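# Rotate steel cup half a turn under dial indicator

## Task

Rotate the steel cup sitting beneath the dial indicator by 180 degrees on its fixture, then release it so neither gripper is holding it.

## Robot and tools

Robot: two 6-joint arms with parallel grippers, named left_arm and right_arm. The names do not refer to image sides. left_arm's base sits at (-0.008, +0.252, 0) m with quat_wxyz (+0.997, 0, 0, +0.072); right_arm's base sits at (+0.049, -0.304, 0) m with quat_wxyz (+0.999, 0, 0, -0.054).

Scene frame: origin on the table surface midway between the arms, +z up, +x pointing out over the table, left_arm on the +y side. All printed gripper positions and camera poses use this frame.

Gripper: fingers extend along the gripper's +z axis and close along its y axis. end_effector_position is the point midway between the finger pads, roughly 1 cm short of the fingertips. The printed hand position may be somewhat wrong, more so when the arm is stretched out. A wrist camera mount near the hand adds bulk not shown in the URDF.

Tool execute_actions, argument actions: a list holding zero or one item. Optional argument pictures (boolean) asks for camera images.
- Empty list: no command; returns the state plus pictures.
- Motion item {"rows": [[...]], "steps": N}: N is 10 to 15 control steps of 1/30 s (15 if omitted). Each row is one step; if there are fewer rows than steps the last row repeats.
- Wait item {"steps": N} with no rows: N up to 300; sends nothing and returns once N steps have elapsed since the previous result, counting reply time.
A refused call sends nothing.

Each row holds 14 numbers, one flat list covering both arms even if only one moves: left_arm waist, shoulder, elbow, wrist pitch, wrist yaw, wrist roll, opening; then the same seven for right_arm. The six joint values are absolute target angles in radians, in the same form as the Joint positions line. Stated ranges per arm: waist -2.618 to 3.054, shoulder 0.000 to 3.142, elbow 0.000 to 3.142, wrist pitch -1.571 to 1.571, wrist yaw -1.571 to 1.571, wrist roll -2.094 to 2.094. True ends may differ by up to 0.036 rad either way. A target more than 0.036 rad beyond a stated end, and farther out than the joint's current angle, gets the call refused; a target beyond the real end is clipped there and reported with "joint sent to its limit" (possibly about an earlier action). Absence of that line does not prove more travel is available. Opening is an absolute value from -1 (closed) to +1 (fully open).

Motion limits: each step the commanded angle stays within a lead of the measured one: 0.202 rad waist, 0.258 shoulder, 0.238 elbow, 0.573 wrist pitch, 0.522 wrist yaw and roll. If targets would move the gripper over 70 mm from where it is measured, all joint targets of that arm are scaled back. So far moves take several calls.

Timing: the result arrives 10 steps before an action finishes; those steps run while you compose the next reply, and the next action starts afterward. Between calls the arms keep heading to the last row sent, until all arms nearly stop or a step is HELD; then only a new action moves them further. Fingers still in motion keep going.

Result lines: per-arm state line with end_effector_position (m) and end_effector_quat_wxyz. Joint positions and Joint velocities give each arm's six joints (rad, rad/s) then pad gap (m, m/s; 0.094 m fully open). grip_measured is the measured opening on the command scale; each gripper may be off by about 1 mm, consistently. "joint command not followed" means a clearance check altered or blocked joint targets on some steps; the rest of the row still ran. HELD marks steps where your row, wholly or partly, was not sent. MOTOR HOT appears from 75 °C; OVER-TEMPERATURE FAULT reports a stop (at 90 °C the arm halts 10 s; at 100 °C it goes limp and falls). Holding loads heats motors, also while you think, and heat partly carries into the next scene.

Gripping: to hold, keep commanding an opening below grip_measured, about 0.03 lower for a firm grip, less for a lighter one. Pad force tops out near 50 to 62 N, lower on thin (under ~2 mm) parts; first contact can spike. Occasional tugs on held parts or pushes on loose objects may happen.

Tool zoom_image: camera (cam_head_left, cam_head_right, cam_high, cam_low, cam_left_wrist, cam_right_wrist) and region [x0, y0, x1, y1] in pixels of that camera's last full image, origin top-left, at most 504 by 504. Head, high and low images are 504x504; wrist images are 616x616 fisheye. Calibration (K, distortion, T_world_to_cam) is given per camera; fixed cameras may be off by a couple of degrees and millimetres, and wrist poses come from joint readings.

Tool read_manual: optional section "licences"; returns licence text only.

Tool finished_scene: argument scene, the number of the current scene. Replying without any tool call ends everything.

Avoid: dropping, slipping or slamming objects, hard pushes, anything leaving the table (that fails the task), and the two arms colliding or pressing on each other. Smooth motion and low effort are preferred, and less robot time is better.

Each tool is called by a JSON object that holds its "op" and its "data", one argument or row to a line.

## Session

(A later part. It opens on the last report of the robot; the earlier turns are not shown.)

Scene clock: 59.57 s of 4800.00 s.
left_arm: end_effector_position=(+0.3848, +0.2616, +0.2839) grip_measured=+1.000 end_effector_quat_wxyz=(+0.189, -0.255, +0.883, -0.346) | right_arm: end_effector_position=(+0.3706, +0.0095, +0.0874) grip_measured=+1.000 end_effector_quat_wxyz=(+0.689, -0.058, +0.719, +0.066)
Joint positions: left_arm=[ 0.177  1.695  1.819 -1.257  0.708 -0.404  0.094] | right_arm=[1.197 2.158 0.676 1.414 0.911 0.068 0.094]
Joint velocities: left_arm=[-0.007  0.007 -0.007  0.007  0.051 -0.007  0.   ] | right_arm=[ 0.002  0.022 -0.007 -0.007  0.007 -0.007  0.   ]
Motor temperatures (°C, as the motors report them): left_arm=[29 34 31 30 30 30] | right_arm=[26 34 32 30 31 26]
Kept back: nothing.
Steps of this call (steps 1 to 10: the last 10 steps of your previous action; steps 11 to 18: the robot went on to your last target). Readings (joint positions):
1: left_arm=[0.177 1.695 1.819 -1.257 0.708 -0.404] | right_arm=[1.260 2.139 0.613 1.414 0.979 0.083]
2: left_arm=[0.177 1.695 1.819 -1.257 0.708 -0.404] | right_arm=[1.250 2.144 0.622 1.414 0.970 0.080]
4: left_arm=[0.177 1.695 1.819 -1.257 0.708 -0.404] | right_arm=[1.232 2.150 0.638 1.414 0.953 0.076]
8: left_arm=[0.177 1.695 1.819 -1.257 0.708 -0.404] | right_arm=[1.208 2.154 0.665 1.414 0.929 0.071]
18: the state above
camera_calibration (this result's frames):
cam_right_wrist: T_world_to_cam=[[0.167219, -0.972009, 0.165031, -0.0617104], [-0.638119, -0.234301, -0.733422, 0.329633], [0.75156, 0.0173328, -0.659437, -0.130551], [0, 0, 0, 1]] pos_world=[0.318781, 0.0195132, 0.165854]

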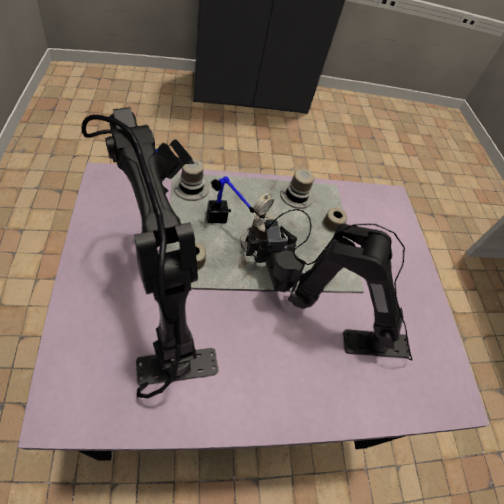

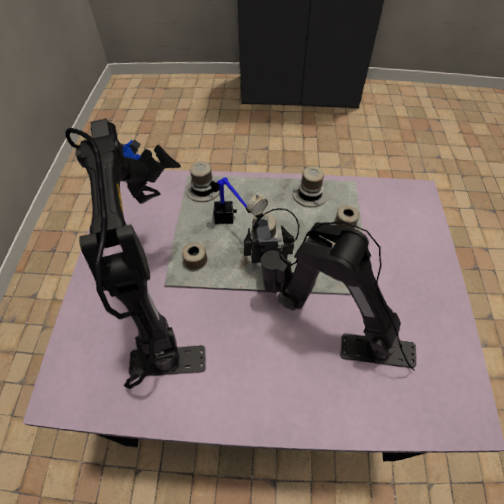

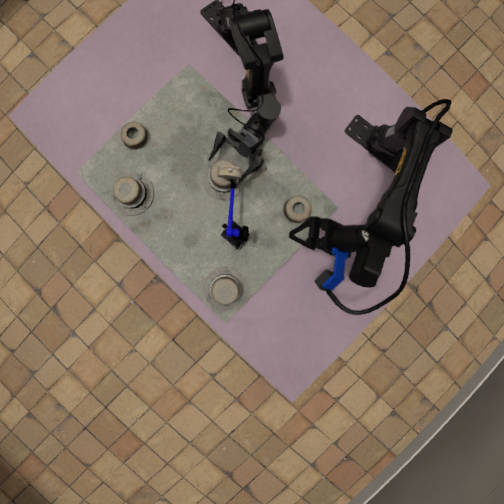

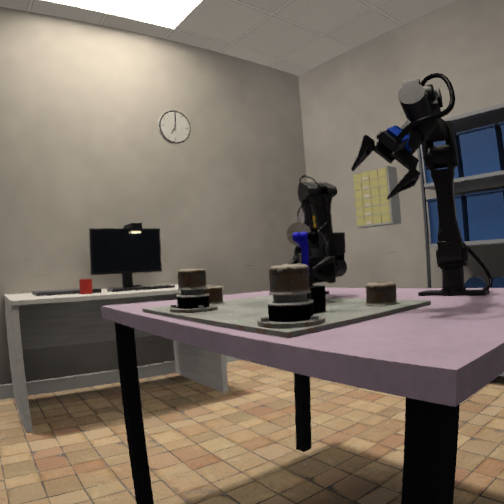

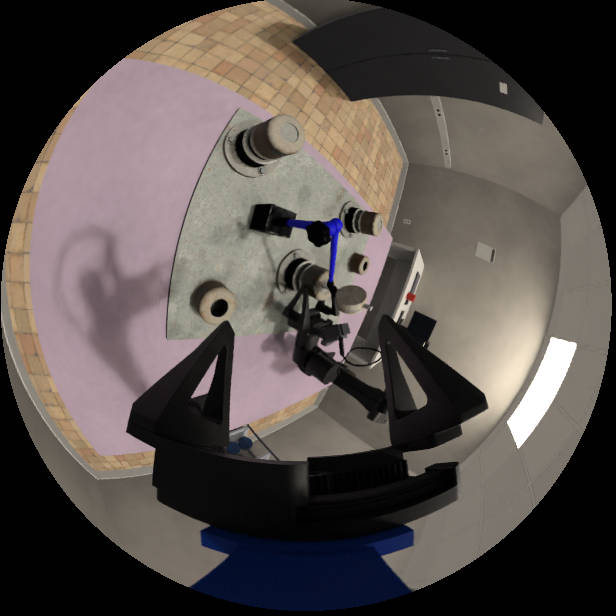

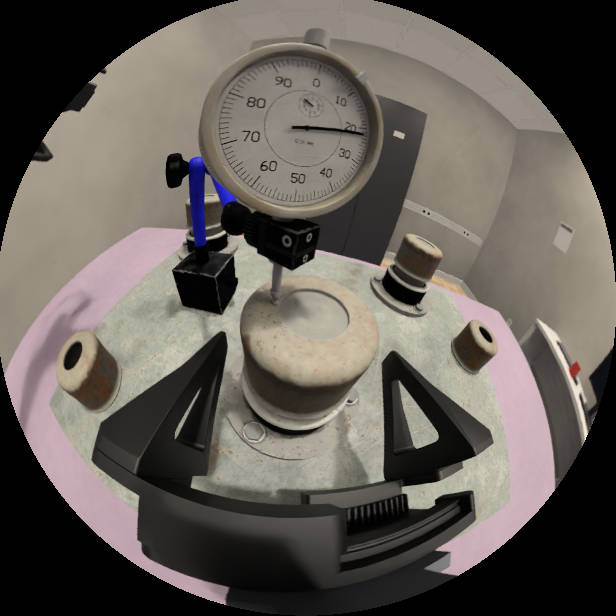

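{"op": "execute_actions", "data": {
  "actions": [
    {"rows": [[0.177,1.695,1.819,-1.257,0.708,-0.404,1,1.1839,2.1824,0.7003,1.3954,0.8978,0.064,1],[0.177,1.695,1.819,-1.257,0.708,-0.404,1,1.1801,2.1853,0.7066,1.3898,0.8943,0.064,1],[0.177,1.695,1.819,-1.257,0.708,-0.404,1,1.1760,2.1885,0.7134,1.3838,0.8906,0.065,1],[0.177,1.695,1.819,-1.257,0.708,-0.404,1,1.1719,2.1917,0.7203,1.3778,0.8868,0.065,1],[0.177,1.695,1.819,-1.257,0.708,-0.404,1,1.1678,2.1949,0.7271,1.3718,0.883,0.066,1],[0.177,1.695,1.819,-1.257,0.708,-0.404,1,1.1641,2.1979,0.7334,1.3662,0.8795,0.066,1],[0.177,1.695,1.819,-1.257,0.708,-0.404,1,1.1606,2.2006,0.7391,1.3611,0.8763,0.067,1],[0.177,1.695,1.819,-1.257,0.708,-0.404,1,1.1578,2.2028,0.7438,1.3569,0.8737,0.067,0.95],[0.177,1.695,1.819,-1.257,0.708,-0.404,1,1.1562,2.204,0.7465,1.3546,0.8723,0.067,0.9],[0.177,1.695,1.819,-1.257,0.708,-0.404,1,1.1556,2.2045,0.7475,1.3537,0.8717,0.067,0.85],[0.177,1.695,1.819,-1.257,0.708,-0.404,1,1.1556,2.2045,0.7475,1.3537,0.8717,0.067,0.8],[0.177,1.695,1.819,-1.257,0.708,-0.404,1,1.1556,2.2045,0.7475,1.3537,0.8717,0.067,0.75],[0.177,1.695,1.819,-1.257,0.708,-0.404,1,1.1556,2.2045,0.7475,1.3537,0.8717,0.067,0.7],[0.177,1.695,1.819,-1.257,0.708,-0.404,1,1.1556,2.2045,0.7475,1.3537,0.8717,0.067,0.66],[0.177,1.695,1.819,-1.257,0.708,-0.404,1,1.1556,2.2045,0.7475,1.3537,0.8717,0.067,0.63]], "steps": 15}
  ]
}}

{"op": "execute_actions", "data": {
  "actions": [
    {"steps": 16}
  ],
  "pictures": true
}}

Scene clock: 81.20 s of 4800.00 s.
left_arm: end_effector_position=(+0.3848, +0.2616, +0.2839) grip_measured=+1.000 end_effector_quat_wxyz=(+0.189, -0.255, +0.883, -0.346) | right_arm: end_effector_position=(+0.3749, +0.0125, +0.0884) grip_measured=+1.000 end_effector_quat_wxyz=(+0.690, -0.057, +0.718, +0.068)
Joint positions: left_arm=[ 0.177  1.695  1.819 -1.257  0.708 -0.404  0.094] | right_arm=[1.189 2.166 0.695 1.409 0.901 0.068 0.094]
Joint velocities: left_arm=[-0.002 -0.012  0.022  0.022  0.007  0.037  0.   ] | right_arm=[-0.085  0.095  0.237 -0.154 -0.11  -0.007  0.   ]
Motor temperatures (°C, as the motors report them): left_arm=[29 35 31 30 30 30] | right_arm=[26 34 32 31 31 26]
Steps of this call (steps 1 to 15: the robot went on to your last target; steps 16 to 90: nothing new was sent; then 18.47 s passed at rest; steps 91 to 95: the first 5 steps of this action). Readings (joint positions):
91: left_arm=[0.177 1.695 1.819 -1.257 0.708 -0.404] | right_arm=[1.197 2.158 0.676 1.414 0.908 0.068]
92: left_arm=[0.177 1.695 1.819 -1.257 0.708 -0.404] | right_arm=[1.196 2.158 0.677 1.414 0.907 0.068]
94: left_arm=[0.177 1.695 1.819 -1.257 0.708 -0.404] | right_arm=[1.192 2.162 0.688 1.412 0.904 0.068]
95: the state above

Scene clock: 81.73 s of 4800.00 s.
left_arm: end_effector_position=(+0.3848, +0.2616, +0.2839) grip_measured=+1.000 end_effector_quat_wxyz=(+0.189, -0.255, +0.883, -0.346) | right_arm: end_effector_position=(+0.3851, +0.0147, +0.0839) grip_measured=+0.633 end_effector_quat_wxyz=(+0.687, -0.060, +0.722, +0.063)
Joint positions: left_arm=[ 0.177  1.695  1.819 -1.257  0.708 -0.404  0.094] | right_arm=[1.165 2.183 0.728 1.378 0.88  0.068 0.077]
Joint velocities: left_arm=[ 0.002 -0.002  0.002 -0.081 -0.081  0.051  0.   ] | right_arm=[ 0.012 -0.002  0.007  0.037 -0.007 -0.022 -0.002]
Motor temperatures (°C, as the motors report them): left_arm=[29 35 31 30 30 30] | right_arm=[26 34 32 31 31 26]
Kept back: nothing.
Steps of this call (steps 1 to 10: the last 10 steps of your previous action; steps 11 to 16: the robot went on to your last target). Readings (joint positions):
1: left_arm=[0.177 1.695 1.819 -1.257 0.708 -0.404] | right_arm=[1.184 2.170 0.703 1.406 0.899 0.068]
2: left_arm=[0.177 1.695 1.819 -1.257 0.708 -0.404] | right_arm=[1.180 2.173 0.710 1.403 0.896 0.068]
4: left_arm=[0.177 1.695 1.819 -1.257 0.708 -0.404] | right_arm=[1.172 2.179 0.721 1.395 0.890 0.068]
8: left_arm=[0.177 1.695 1.819 -1.257 0.708 -0.404] | right_arm=[1.165 2.183 0.728 1.384 0.884 0.068]
16: the state above
camera_calibration (this result's frames):
cam_right_wrist: T_world_to_cam=[[0.1675, -0.970854, 0.171426, -0.0591144], [-0.643017, -0.239391, -0.727476, 0.339014], [0.747311, 0.0116225, -0.664373, -0.141679], [0, 0, 0, 1]] pos_world=[0.333772, 0.0254122, 0.162631]

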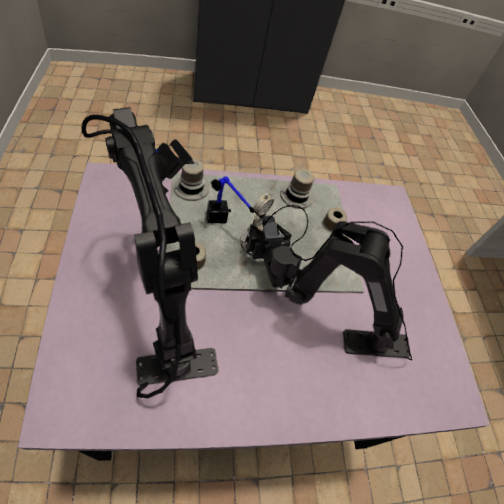

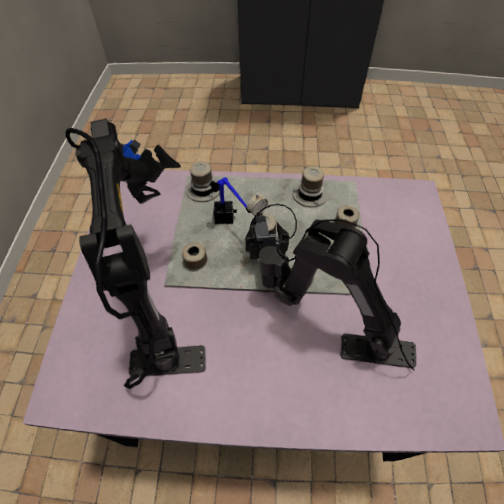

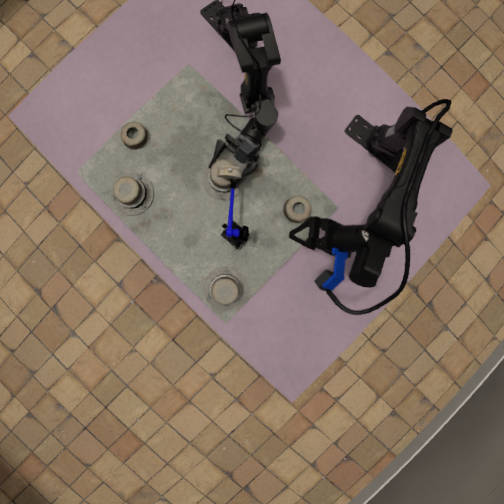

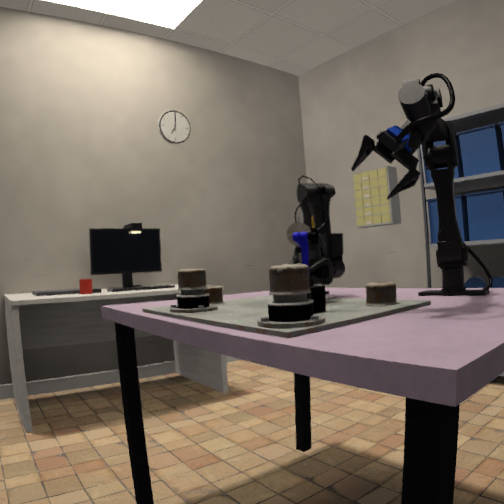

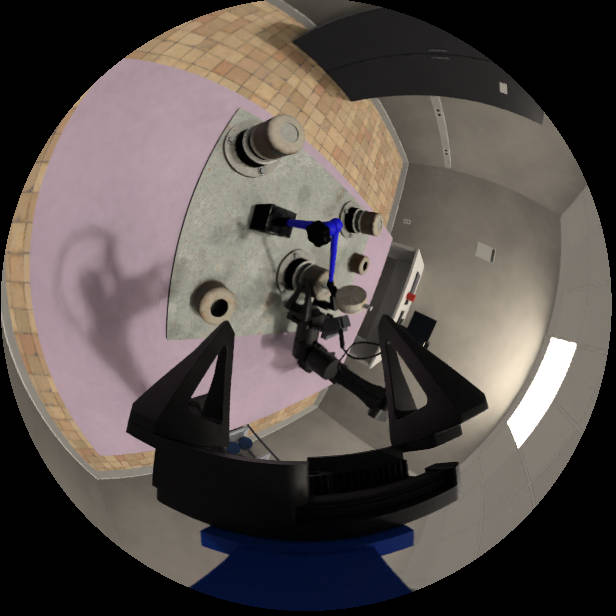

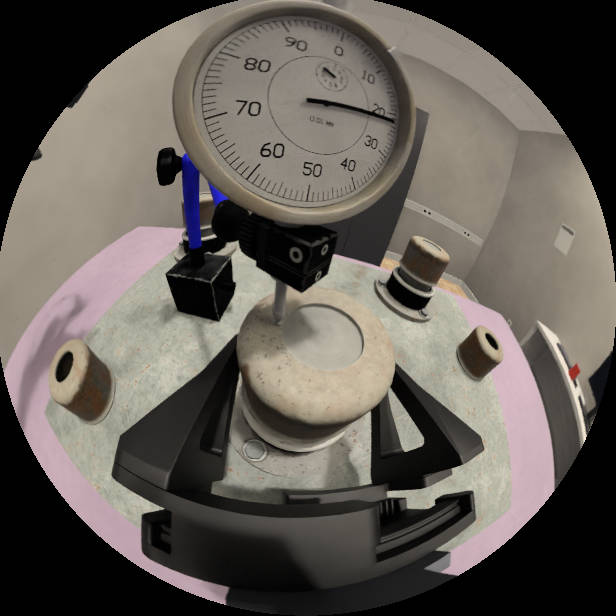

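{"op": "zoom_image", "data": {
  "camera": "cam_right_wrist",
  "region": [200, 260, 440, 480]
}}

{"op": "zoom_image", "data": {
  "camera": "cam_high",
  "region": [185, 110, 285, 210]
}}

Region (200, 260, 440, 480) of cam_right_wrist's 616x616 image, scaled by 2.100, with more detail than that image has; it fills the top 462 rows of this view, and the rest is white.

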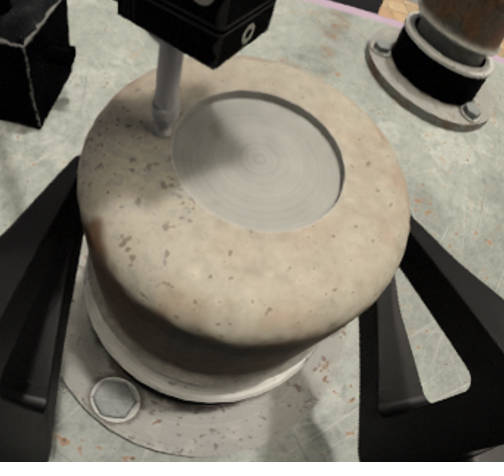

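Region (185, 110, 285, 210) of cam_high's 504x504 image, scaled by 5.040, with more detail than that image has.

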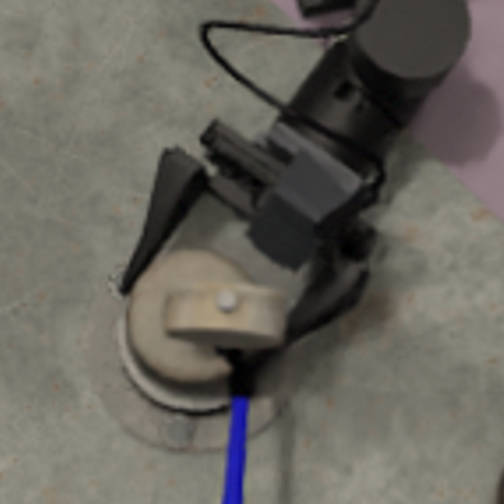

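{"op": "execute_actions", "data": {
  "actions": [
    {"rows": [[0.177,1.695,1.819,-1.257,0.708,-0.404,1,1.1556,2.2045,0.7475,1.3537,0.8717,0.067,0.60],[0.177,1.695,1.819,-1.257,0.708,-0.404,1,1.1556,2.2045,0.7475,1.3537,0.8717,0.067,0.57],[0.177,1.695,1.819,-1.257,0.708,-0.404,1,1.1556,2.2045,0.7475,1.3537,0.8717,0.067,0.545],[0.177,1.695,1.819,-1.257,0.708,-0.404,1,1.1556,2.2045,0.7475,1.3537,0.8717,0.067,0.525],[0.177,1.695,1.819,-1.257,0.708,-0.404,1,1.1556,2.2045,0.7475,1.3537,0.8717,0.067,0.51],[0.177,1.695,1.819,-1.257,0.708,-0.404,1,1.1556,2.2045,0.7475,1.3537,0.8717,0.067,0.498],[0.177,1.695,1.819,-1.257,0.708,-0.404,1,1.1556,2.2045,0.7475,1.3537,0.8717,0.067,0.486],[0.177,1.695,1.819,-1.257,0.708,-0.404,1,1.1556,2.2045,0.7475,1.3537,0.8717,0.067,0.474],[0.177,1.695,1.819,-1.257,0.708,-0.404,1,1.1556,2.2045,0.7475,1.3537,0.8717,0.067,0.462],[0.177,1.695,1.819,-1.257,0.708,-0.404,1,1.1556,2.2045,0.7475,1.3537,0.8717,0.067,0.45],[0.177,1.695,1.819,-1.257,0.708,-0.404,1,1.1556,2.2045,0.7475,1.3537,0.8717,0.067,0.438],[0.177,1.695,1.819,-1.257,0.708,-0.404,1,1.1556,2.2045,0.7475,1.3537,0.8717,0.067,0.426],[0.177,1.695,1.819,-1.257,0.708,-0.404,1,1.1556,2.2045,0.7475,1.3537,0.8717,0.067,0.414],[0.177,1.695,1.819,-1.257,0.708,-0.404,1,1.1556,2.2045,0.7475,1.3537,0.8717,0.067,0.402],[0.177,1.695,1.819,-1.257,0.708,-0.404,1,1.1556,2.2045,0.7475,1.3537,0.8717,0.067,0.39]], "steps": 15}
  ]
}}

{"op": "execute_actions", "data": {
  "actions": [
    {"steps": 15}
  ]
}}

Scene clock: 84.27 s of 4800.00 s.
left_arm: end_effector_position=(+0.3848, +0.2616, +0.2839) grip_measured=+1.000 end_effector_quat_wxyz=(+0.189, -0.255, +0.883, -0.346) | right_arm: end_effector_position=(+0.3850, +0.0152, +0.0837) grip_measured=+0.520 end_effector_quat_wxyz=(+0.686, -0.062, +0.722, +0.064)
Joint positions: left_arm=[ 0.177  1.695  1.819 -1.257  0.708 -0.404  0.094] | right_arm=[1.165 2.183 0.728 1.377 0.878 0.068 0.071]
Joint velocities: left_arm=[-0.007  0.007  0.012 -0.037 -0.051  0.066  0.   ] | right_arm=[-0.002 -0.017  0.007 -0.051  0.007  0.095 -0.014]
Motor temperatures (°C, as the motors report them): left_arm=[29 35 31 30 30 30] | right_arm=[26 34 33 31 31 26]
Steps of this call (steps 1 to 15: the robot went on to your last target; steps 16 to 71: nothing new was sent; steps 72 to 76: the first 5 steps of this action). Readings (joint positions):
72: left_arm=[0.177 1.695 1.819 -1.257 0.708 -0.404] | right_arm=[1.165 2.183 0.728 1.377 0.879 0.068]
73: left_arm=[0.177 1.695 1.819 -1.257 0.708 -0.404] | right_arm=[1.165 2.183 0.728 1.377 0.879 0.068]
75: left_arm=[0.177 1.695 1.819 -1.257 0.708 -0.404] | right_arm=[1.165 2.183 0.728 1.377 0.879 0.068]
76: the state above

Scene clock: 84.77 s of 4800.00 s.
left_arm: end_effector_position=(+0.3848, +0.2616, +0.2839) grip_measured=+1.000 end_effector_quat_wxyz=(+0.189, -0.255, +0.883, -0.346) | right_arm: end_effector_position=(+0.3850, +0.0154, +0.0837) grip_measured=+0.478 end_effector_quat_wxyz=(+0.686, -0.062, +0.722, +0.064)
Joint positions: left_arm=[ 0.177  1.695  1.819 -1.257  0.708 -0.404  0.094] | right_arm=[1.165 2.183 0.728 1.377 0.876 0.067 0.069]
Joint velocities: left_arm=[-0.017 -0.017 -0.017  0.022 -0.095  0.037  0.   ] | right_arm=[ 0.007  0.002 -0.022 -0.066 -0.037  0.066 -0.   ]
Motor temperatures (°C, as the motors report them): left_arm=[29 35 31 30 30 30] | right_arm=[26 34 33 31 31 26]
Kept back: nothing.
Steps of this call (steps 1 to 10: the last 10 steps of your previous action; steps 11 to 15: the robot went on to your last target). Readings (joint positions):
1: left_arm=[0.177 1.695 1.819 -1.257 0.708 -0.404] | right_arm=[1.165 2.183 0.728 1.377 0.877 0.068]
2: left_arm=[0.177 1.695 1.819 -1.257 0.708 -0.404] | right_arm=[1.165 2.183 0.728 1.377 0.877 0.067]
4: left_arm=[0.177 1.695 1.819 -1.257 0.708 -0.404] | right_arm=[1.165 2.183 0.728 1.377 0.877 0.067]
8: left_arm=[0.177 1.695 1.819 -1.257 0.708 -0.404] | right_arm=[1.165 2.183 0.728 1.377 0.876 0.067]
15: the state above
All arms were judged still, so your last target was given up. Only a new action makes them travel on or press farther. Fingers that are still opening or closing keep moving.

{"op": "execute_actions", "data": {
  "actions": [
    {"rows": [[0.177,1.695,1.819,-1.257,0.708,-0.404,1,1.1561,2.185,0.735,1.375,0.8721,0.064,0.44],[0.177,1.695,1.819,-1.257,0.708,-0.404,1,1.1561,2.172,0.724,1.388,0.8528,0.061,0.44],[0.177,1.695,1.819,-1.257,0.708,-0.404,1,1.1561,2.1645,0.7175,1.398,0.8239,0.058,0.44],[0.177,1.695,1.819,-1.257,0.708,-0.404,1,1.1535,2.1626,0.7136,1.4062,0.7854,0.0556,0.44],[0.177,1.695,1.819,-1.257,0.708,-0.404,1,1.1482,2.1589,0.7057,1.4164,0.7372,0.0527,0.44],[0.177,1.695,1.819,-1.257,0.708,-0.404,1,1.1402,2.1532,0.694,1.4249,0.6865,0.0492,0.44],[0.177,1.695,1.819,-1.257,0.708,-0.404,1,1.1296,2.1456,0.6782,1.4334,0.6358,0.0458,0.44],[0.177,1.695,1.819,-1.257,0.708,-0.404,1,1.1164,2.1362,0.6586,1.4419,0.5851,0.0423,0.44],[0.177,1.695,1.819,-1.257,0.708,-0.404,1,1.1005,2.1282,0.6421,1.4485,0.5322,0.0382,0.44],[0.177,1.695,1.819,-1.257,0.708,-0.404,1,1.0847,2.1202,0.6256,1.455,0.4792,0.0342,0.44],[0.177,1.695,1.819,-1.257,0.708,-0.404,1,1.0688,2.1122,0.6091,1.4616,0.4263,0.0301,0.44],[0.177,1.695,1.819,-1.257,0.708,-0.404,1,1.0507,2.1059,0.5962,1.4661,0.3717,0.0256,0.44],[0.177,1.695,1.819,-1.257,0.708,-0.404,1,1.0325,2.0997,0.5834,1.4707,0.317,0.0212,0.44],[0.177,1.695,1.819,-1.257,0.708,-0.404,1,1.0144,2.0934,0.5705,1.4752,0.2624,0.0167,0.44],[0.177,1.695,1.819,-1.257,0.708,-0.404,1,0.9945,2.089,0.5615,1.4776,0.2065,0.0119,0.44]], "steps": 15}
  ]
}}

{"op": "execute_actions", "data": {
  "actions": [
    {"rows": [[0.177,1.695,1.819,-1.257,0.708,-0.404,1,0.9747,2.0845,0.5526,1.4799,0.1506,0.0071,0.44],[0.177,1.695,1.819,-1.257,0.708,-0.404,1,0.9548,2.0801,0.5436,1.4823,0.0947,0.0023,0.44],[0.177,1.695,1.819,-1.257,0.708,-0.404,1,0.9336,2.0778,0.5389,1.4825,0.0384,-0.0026,0.44],[0.177,1.695,1.819,-1.257,0.708,-0.404,1,0.9124,2.0755,0.5343,1.4747,-0.018,-0.0076,0.44],[0.177,1.695,1.819,-1.257,0.708,-0.404,1,0.8912,2.0732,0.5296,1.4659,-0.0743,-0.0125,0.44],[0.177,1.695,1.819,-1.257,0.708,-0.404,1,0.8696,2.083,0.5362,1.4549,-0.1302,-0.0173,0.44],[0.177,1.695,1.819,-1.257,0.708,-0.404,1,0.8479,2.0938,0.5438,1.4438,-0.1862,-0.0222,0.44],[0.177,1.695,1.819,-1.257,0.708,-0.404,1,0.8263,2.1046,0.5514,1.4418,-0.2421,-0.027,0.44],[0.177,1.695,1.819,-1.257,0.708,-0.404,1,0.8051,2.1177,0.5625,1.4377,-0.297,-0.0315,0.44],[0.177,1.695,1.819,-1.257,0.708,-0.404,1,0.7838,2.1197,0.5665,1.4335,-0.3519,-0.0361,0.44],[0.177,1.695,1.819,-1.257,0.708,-0.404,1,0.7626,2.1218,0.5706,1.4294,-0.4068,-0.0406,0.44],[0.177,1.695,1.819,-1.257,0.708,-0.404,1,0.7424,2.1259,0.5788,1.4232,-0.4599,-0.0447,0.44],[0.177,1.695,1.819,-1.257,0.708,-0.404,1,0.7223,2.1299,0.5871,1.4169,-0.5129,-0.0488,0.44],[0.177,1.695,1.819,-1.257,0.708,-0.404,1,0.7021,2.134,0.5953,1.4107,-0.566,-0.0529,0.44],[0.177,1.695,1.819,-1.257,0.708,-0.404,1,0.6838,2.14,0.6076,1.4025,-0.617,-0.0565,0.44]], "steps": 15}
  ]
}}

{"op": "execute_actions", "data": {
  "actions": [
    {"rows": [[0.177,1.695,1.819,-1.257,0.708,-0.404,1,0.6656,2.1461,0.6199,1.3944,-0.6681,-0.06,0.44],[0.177,1.695,1.819,-1.257,0.708,-0.404,1,0.6473,2.1521,0.6322,1.3862,-0.7191,-0.0636,0.44],[0.177,1.695,1.819,-1.257,0.708,-0.404,1,0.6311,2.1598,0.6481,1.3762,-0.7676,-0.0665,0.44],[0.177,1.695,1.819,-1.257,0.708,-0.404,1,0.6149,2.1676,0.664,1.3663,-0.8161,-0.0695,0.44],[0.177,1.695,1.819,-1.257,0.708,-0.404,1,0.5987,2.1753,0.6799,1.3563,-0.8646,-0.0724,0.44],[0.177,1.695,1.819,-1.257,0.708,-0.404,1,0.5851,2.1845,0.6991,1.3447,-0.9107,-0.0748,0.44],[0.177,1.695,1.819,-1.257,0.708,-0.404,1,0.5716,2.1937,0.7182,1.3332,-0.9567,-0.0772,0.44],[0.177,1.695,1.819,-1.257,0.708,-0.404,1,0.558,2.2029,0.7374,1.3216,-1.0028,-0.0796,0.44],[0.177,1.695,1.819,-1.257,0.708,-0.404,1,0.5469,2.2134,0.7595,1.3087,-1.0464,-0.0814,0.44],[0.177,1.695,1.819,-1.257,0.708,-0.404,1,0.5358,2.2239,0.7815,1.2957,-1.0899,-0.0832,0.44],[0.177,1.695,1.819,-1.257,0.708,-0.404,1,0.5247,2.2344,0.8036,1.2828,-1.1335,-0.085,0.44],[0.177,1.695,1.819,-1.257,0.708,-0.404,1,0.5161,2.246,0.8282,1.2687,-1.1748,-0.0863,0.44],[0.177,1.695,1.819,-1.257,0.708,-0.404,1,0.5076,2.2576,0.8527,1.2545,-1.216,-0.0877,0.44],[0.177,1.695,1.819,-1.257,0.708,-0.404,1,0.499,2.2692,0.8773,1.2404,-1.2573,-0.089,0.44],[0.177,1.695,1.819,-1.257,0.708,-0.404,1,0.4927,2.2818,0.904,1.2253,-1.2964,-0.09,0.44]], "steps": 15}
  ]
}}

{"op": "execute_actions", "data": {
  "actions": [
    {"rows": [[0.177,1.695,1.819,-1.257,0.708,-0.404,1,0.4865,2.2945,0.9308,1.2101,-1.3355,-0.091,0.44],[0.177,1.695,1.819,-1.257,0.708,-0.404,1,0.4802,2.3071,0.9575,1.195,-1.3746,-0.0917,0.44],[0.177,1.695,1.819,-1.257,0.708,-0.404,1,0.4761,2.3206,0.9861,1.1806,-1.4081,-0.092,0.44],[0.177,1.695,1.819,-1.257,0.708,-0.404,1,0.4721,2.334,1.0147,1.1686,-1.436,-0.092,0.44],[0.177,1.695,1.819,-1.257,0.708,-0.404,1,0.468,2.3475,1.0433,1.159,-1.461,-0.093,0.44],[0.177,1.695,1.819,-1.257,0.708,-0.404,1,0.466,2.3604,1.0705,1.1518,-1.481,-0.093,0.44],[0.177,1.695,1.819,-1.257,0.708,-0.404,1,0.4644,2.371,1.0932,1.147,-1.495,-0.093,0.44],[0.177,1.695,1.819,-1.257,0.708,-0.404,1,0.4632,2.3796,1.1114,1.147,-1.495,-0.093,0.44],[0.177,1.695,1.819,-1.257,0.708,-0.404,1,0.4622,2.386,1.1249,1.147,-1.495,-0.093,0.44],[0.177,1.695,1.819,-1.257,0.708,-0.404,1,0.4615,2.3903,1.134,1.147,-1.495,-0.093,0.44]], "steps": 10}
  ]
}}

{"op": "execute_actions", "data": {
  "actions": [
    {"steps": 18}
  ],
  "pictures": true
}}

Scene clock: 96.03 s of 4800.00 s.
left_arm: end_effector_position=(+0.3848, +0.2616, +0.2839) grip_measured=+1.000 end_effector_quat_wxyz=(+0.189, -0.255, +0.883, -0.346) | right_arm: end_effector_position=(+0.3850, +0.0160, +0.0837) grip_measured=+0.478 end_effector_quat_wxyz=(+0.686, -0.067, +0.721, +0.069)
Joint positions: left_arm=[ 0.177  1.695  1.819 -1.257  0.708 -0.404  0.094] | right_arm=[1.161 2.183 0.722 1.387 0.858 0.063 0.069]
Joint velocities: left_arm=[-0.012  0.022 -0.022 -0.037 -0.037  0.007  0.   ] | right_arm=[-0.09  -0.002 -0.154  0.183 -0.3   -0.11  -0.001]
Motor temperatures (°C, as the motors report them): left_arm=[29 35 31 30 30 30] | right_arm=[26 34 33 31 31 26]
Steps of this call (steps 1 to 90: nothing new was sent; then 8.10 s passed at rest; steps 91 to 95: the first 5 steps of this action). Readings (joint positions):
91: left_arm=[0.177 1.695 1.819 -1.257 0.708 -0.404] | right_arm=[1.165 2.183 0.728 1.377 0.876 0.066]
92: left_arm=[0.177 1.695 1.819 -1.257 0.708 -0.404] | right_arm=[1.165 2.183 0.728 1.378 0.876 0.066]
94: left_arm=[0.177 1.695 1.819 -1.257 0.708 -0.404] | right_arm=[1.164 2.183 0.726 1.380 0.868 0.065]
95: the state above

Scene clock: 96.53 s of 4800.00 s.
left_arm: end_effector_position=(+0.3848, +0.2616, +0.2839) grip_measured=+1.000 end_effector_quat_wxyz=(+0.189, -0.255, +0.883, -0.346) | right_arm: end_effector_position=(+0.3830, +0.0160, +0.0837) grip_measured=+0.478 end_effector_quat_wxyz=(+0.644, -0.233, +0.695, +0.218)
Joint positions: left_arm=[ 0.177  1.695  1.819 -1.257  0.708 -0.404  0.094] | right_arm=[0.938 2.1   0.543 1.48  0.179 0.016 0.069]
Joint velocities: left_arm=[-0.012 -0.012  0.017 -0.051 -0.037  0.051  0.   ] | right_arm=[-0.598 -0.085 -0.159  0.095 -1.59  -0.183  0.   ]
Motor temperatures (°C, as the motors report them): left_arm=[29 35 31 30 30 30] | right_arm=[26 34 33 31 31 26]
Steps of this call (steps 1 to 10: the last 10 steps of your previous action; steps 11 to 15: the first 5 steps of this action). Readings (joint positions):
11: left_arm=[0.177 1.695 1.819 -1.257 0.708 -0.404] | right_arm=[1.019 2.116 0.575 1.465 0.401 0.033]
12: left_arm=[0.177 1.695 1.819 -1.257 0.708 -0.404] | right_arm=[0.999 2.111 0.565 1.470 0.346 0.029]
14: left_arm=[0.177 1.695 1.819 -1.257 0.708 -0.404] | right_arm=[0.959 2.103 0.549 1.478 0.236 0.020]
15: the state above

Scene clock: 97.03 s of 4800.00 s.
left_arm: end_effector_position=(+0.3848, +0.2616, +0.2839) grip_measured=+1.000 end_effector_quat_wxyz=(+0.189, -0.255, +0.883, -0.346) | right_arm: end_effector_position=(+0.3808, +0.0161, +0.0841) grip_measured=+0.478 end_effector_quat_wxyz=(+0.569, -0.406, +0.605, +0.382)
Joint positions: left_arm=[ 0.177  1.695  1.819 -1.257  0.708 -0.404  0.094] | right_arm=[ 0.636  2.137  0.629  1.431 -0.653 -0.046  0.069]
Joint velocities: left_arm=[ 0.002 -0.002 -0.007  0.007 -0.051 -0.066  0.   ] | right_arm=[-0.466  0.198  0.437 -0.242 -1.575 -0.183  0.   ]
Motor temperatures (°C, as the motors report them): left_arm=[29 35 31 30 30 30] | right_arm=[26 34 33 31 31 26]
Steps of this call (steps 1 to 10: the last 10 steps of your previous action; steps 11 to 15: the first 5 steps of this action). Readings (joint positions):
11: left_arm=[0.177 1.695 1.819 -1.257 0.708 -0.404] | right_arm=[0.707 2.111 0.575 1.458 -0.440 -0.033]
12: left_arm=[0.177 1.695 1.819 -1.257 0.708 -0.404] | right_arm=[0.688 2.117 0.586 1.452 -0.494 -0.037]
14: left_arm=[0.177 1.695 1.819 -1.257 0.708 -0.404] | right_arm=[0.653 2.130 0.614 1.438 -0.601 -0.044]
15: the state above

Scene clock: 97.37 s of 4800.00 s.
left_arm: end_effector_position=(+0.3848, +0.2616, +0.2839) grip_measured=+1.000 end_effector_quat_wxyz=(+0.189, -0.255, +0.883, -0.346) | right_arm: end_effector_position=(+0.3799, +0.0157, +0.0843) grip_measured=+0.478 end_effector_quat_wxyz=(-0.499, +0.499, -0.518, -0.484)
Joint positions: left_arm=[ 0.177  1.695  1.819 -1.257  0.708 -0.404  0.094] | right_arm=[ 0.516  2.235  0.84   1.317 -1.129 -0.067  0.069]
Joint velocities: left_arm=[-0.022  0.012 -0.002  0.007 -0.037  0.037  0.   ] | right_arm=[-0.222  0.339  0.745 -0.432 -1.253 -0.095  0.   ]
Motor temperatures (°C, as the motors report them): left_arm=[29 35 31 30 30 30] | right_arm=[26 34 33 31 31 26]
Kept back: the last 10 steps of this action.
Steps of this call (steps 1 to 10: the last 10 steps of your previous action). Readings (joint positions):
1: left_arm=[0.177 1.695 1.819 -1.257 0.708 -0.404] | right_arm=[0.620 2.145 0.646 1.422 -0.704 -0.049]
2: left_arm=[0.177 1.695 1.819 -1.257 0.708 -0.404] | right_arm=[0.605 2.154 0.663 1.413 -0.755 -0.052]
4: left_arm=[0.177 1.695 1.819 -1.257 0.708 -0.404] | right_arm=[0.578 2.171 0.702 1.392 -0.853 -0.056]
8: left_arm=[0.177 1.695 1.819 -1.257 0.708 -0.404] | right_arm=[0.533 2.213 0.791 1.344 -1.040 -0.063]
10: the state above

Scene clock: 97.97 s of 4800.00 s.
left_arm: end_effector_position=(+0.3848, +0.2616, +0.2839) grip_measured=+1.000 end_effector_quat_wxyz=(+0.189, -0.255, +0.883, -0.346) | right_arm: end_effector_position=(+0.3797, +0.0146, +0.0852) grip_measured=+0.478 end_effector_quat_wxyz=(-0.420, +0.572, -0.418, -0.567)
Joint positions: left_arm=[ 0.177  1.695  1.819 -1.257  0.708 -0.404  0.094] | right_arm=[ 0.474  2.361  1.111  1.181 -1.508 -0.076  0.069]
Joint velocities: left_arm=[-0.002  0.002 -0.012 -0.037 -0.051 -0.11   0.   ] | right_arm=[ 0.002 -0.017  0.022 -0.051  0.007 -0.066 -0.001]
Motor temperatures (°C, as the motors report them): left_arm=[29 35 31 30 30 30] | right_arm=[26 34 33 31 31 26]
Kept back: nothing.
Steps of this call (steps 1 to 10: the last 10 steps of your previous action; steps 11 to 18: the robot went on to your last target). Readings (joint positions):
1: left_arm=[0.177 1.695 1.819 -1.257 0.708 -0.404] | right_arm=[0.509 2.247 0.866 1.303 -1.172 -0.068]
2: left_arm=[0.177 1.695 1.819 -1.257 0.708 -0.404] | right_arm=[0.502 2.259 0.893 1.289 -1.214 -0.070]
4: left_arm=[0.177 1.695 1.819 -1.257 0.708 -0.404] | right_arm=[0.491 2.285 0.948 1.261 -1.296 -0.073]
8: left_arm=[0.177 1.695 1.819 -1.257 0.708 -0.404] | right_arm=[0.478 2.335 1.052 1.216 -1.434 -0.075]
18: the state above
camera_calibration (this result's frames):
cam_right_wrist: T_world_to_cam=[[0.941184, 0.28235, 0.185608, -0.371824], [0.320477, -0.571847, -0.755172, -0.0221496], [-0.107083, 0.77024, -0.6287, 0.173515], [0, 0, 0, 1]] pos_world=[0.375634, -0.0413297, 0.161376]

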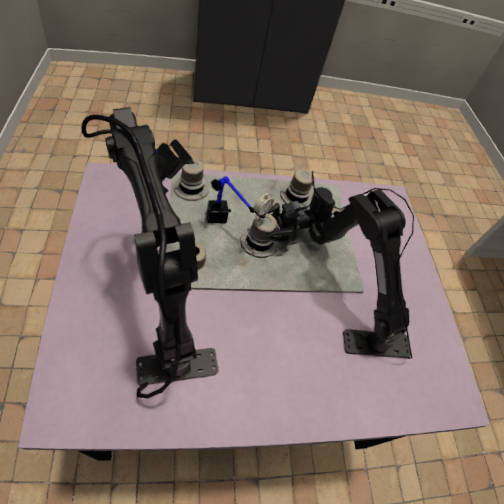

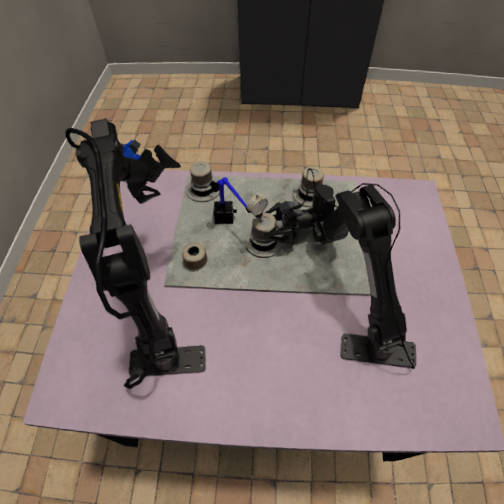

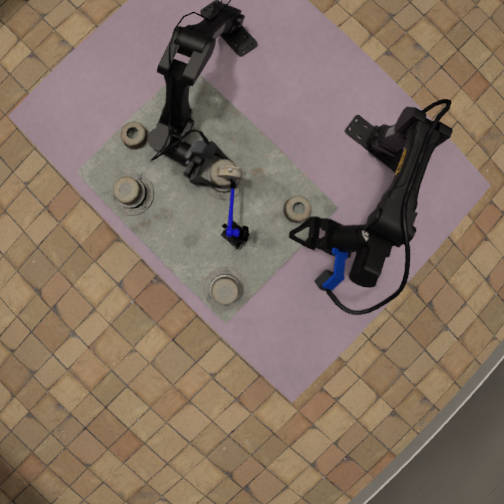

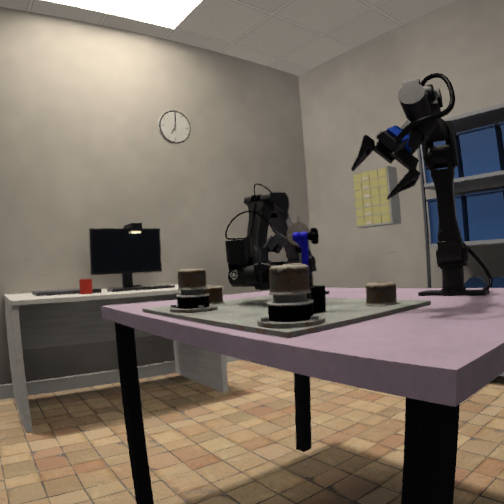

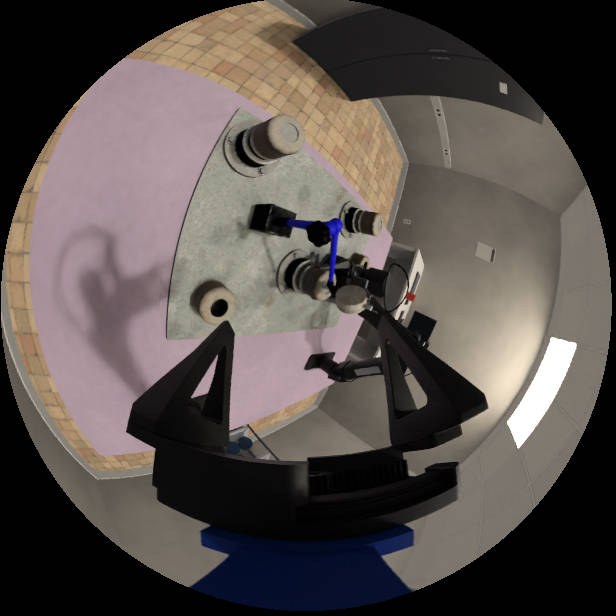

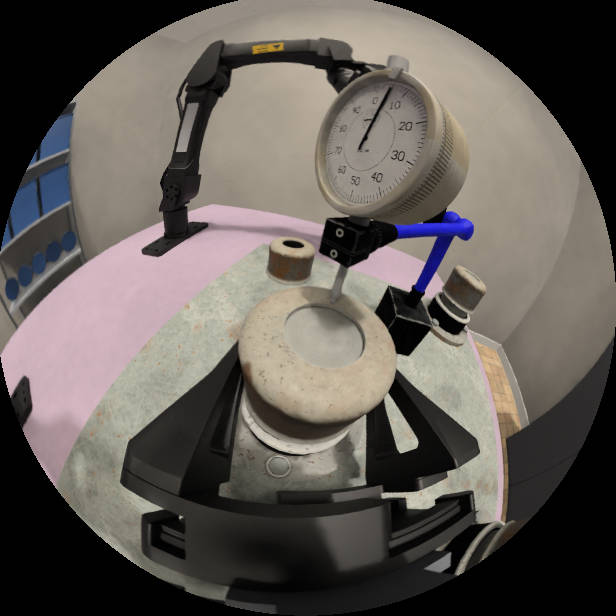

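{"op": "execute_actions", "data": {
  "actions": []
}}

Scene clock: 101.33 s of 4800.00 s.
left_arm: end_effector_position=(+0.3848, +0.2616, +0.2839) grip_measured=+1.000 end_effector_quat_wxyz=(+0.189, -0.255, +0.883, -0.346) | right_arm: end_effector_position=(+0.3797, +0.0146, +0.0851) grip_measured=+0.478 end_effector_quat_wxyz=(-0.419, +0.572, -0.418, -0.567)
Joint positions: left_arm=[ 0.177  1.695  1.819 -1.257  0.708 -0.404  0.094] | right_arm=[ 0.474  2.361  1.112  1.179 -1.509 -0.076  0.069]
Joint velocities: left_arm=[ 0.007 -0.012 -0.017 -0.007  0.007  0.139  0.   ] | right_arm=[ 0.002 -0.012  0.012 -0.007 -0.022 -0.022 -0.001]
Motor temperatures (°C, as the motors report them): left_arm=[29 35 31 30 30 30] | right_arm=[26 35 33 31 31 26]
Kept back: nothing.
Steps of this call (steps 1 to 15: the robot went on to your last target; steps 16 to 90: nothing new was sent; then 0.37 s passed at rest). Readings (joint positions):
1: left_arm=[0.177 1.695 1.819 -1.257 0.708 -0.404] | right_arm=[0.474 2.361 1.111 1.180 -1.508 -0.076]
2: left_arm=[0.177 1.695 1.819 -1.257 0.708 -0.404] | right_arm=[0.474 2.361 1.111 1.180 -1.508 -0.076]
4: left_arm=[0.177 1.695 1.819 -1.257 0.708 -0.404] | right_arm=[0.474 2.361 1.112 1.179 -1.509 -0.076]
8: left_arm=[0.177 1.695 1.819 -1.257 0.708 -0.404] | right_arm=[0.474 2.361 1.112 1.179 -1.509 -0.076]
90: the state above
All arms were judged still, so your last target was given up. Only a new action makes them travel on or press farther. Fingers that are still opening or closing keep moving.
camera_calibration (this result's frames):
cam_right_wrist: T_world_to_cam=[[0.941207, 0.282766, 0.184861, -0.371767], [0.320163, -0.571946, -0.755231, -0.022073], [-0.107823, 0.770014, -0.62885, 0.173765], [0, 0, 0, 1]] pos_world=[0.375713, -0.0413033, 0.161327]

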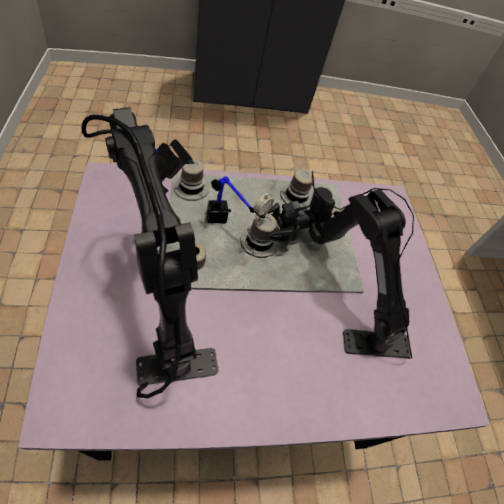

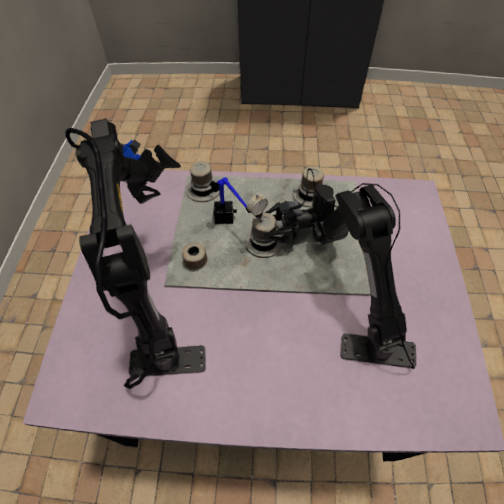

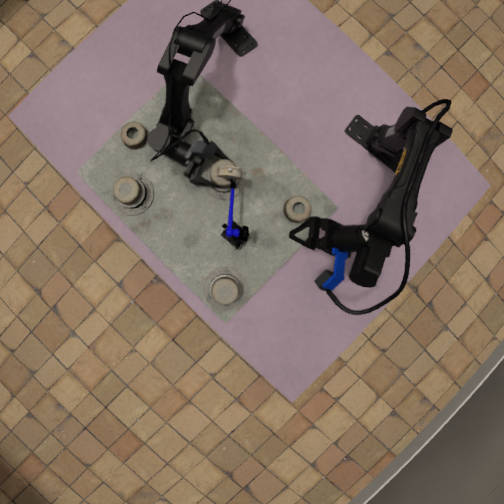

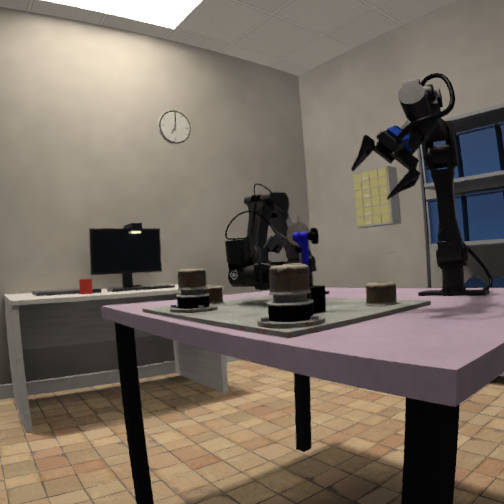

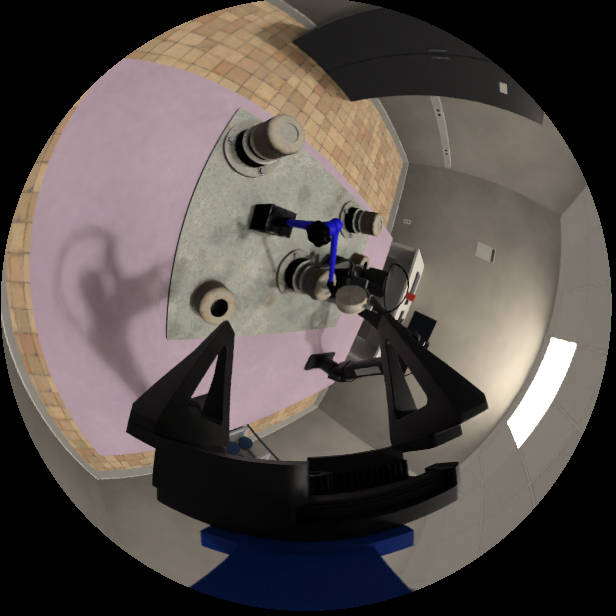

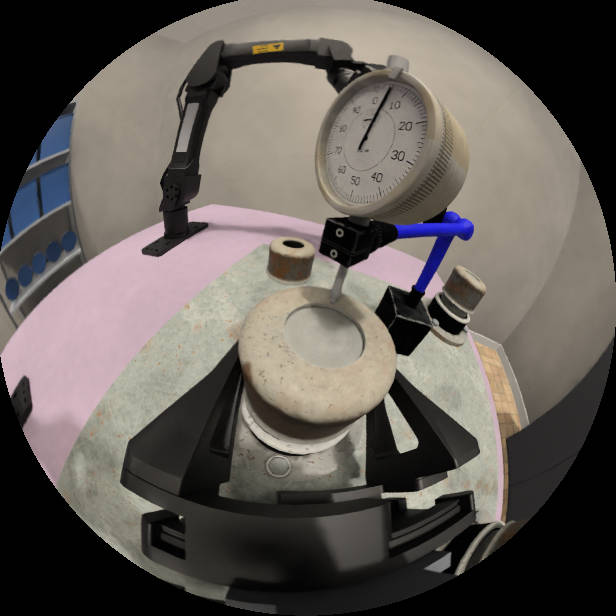

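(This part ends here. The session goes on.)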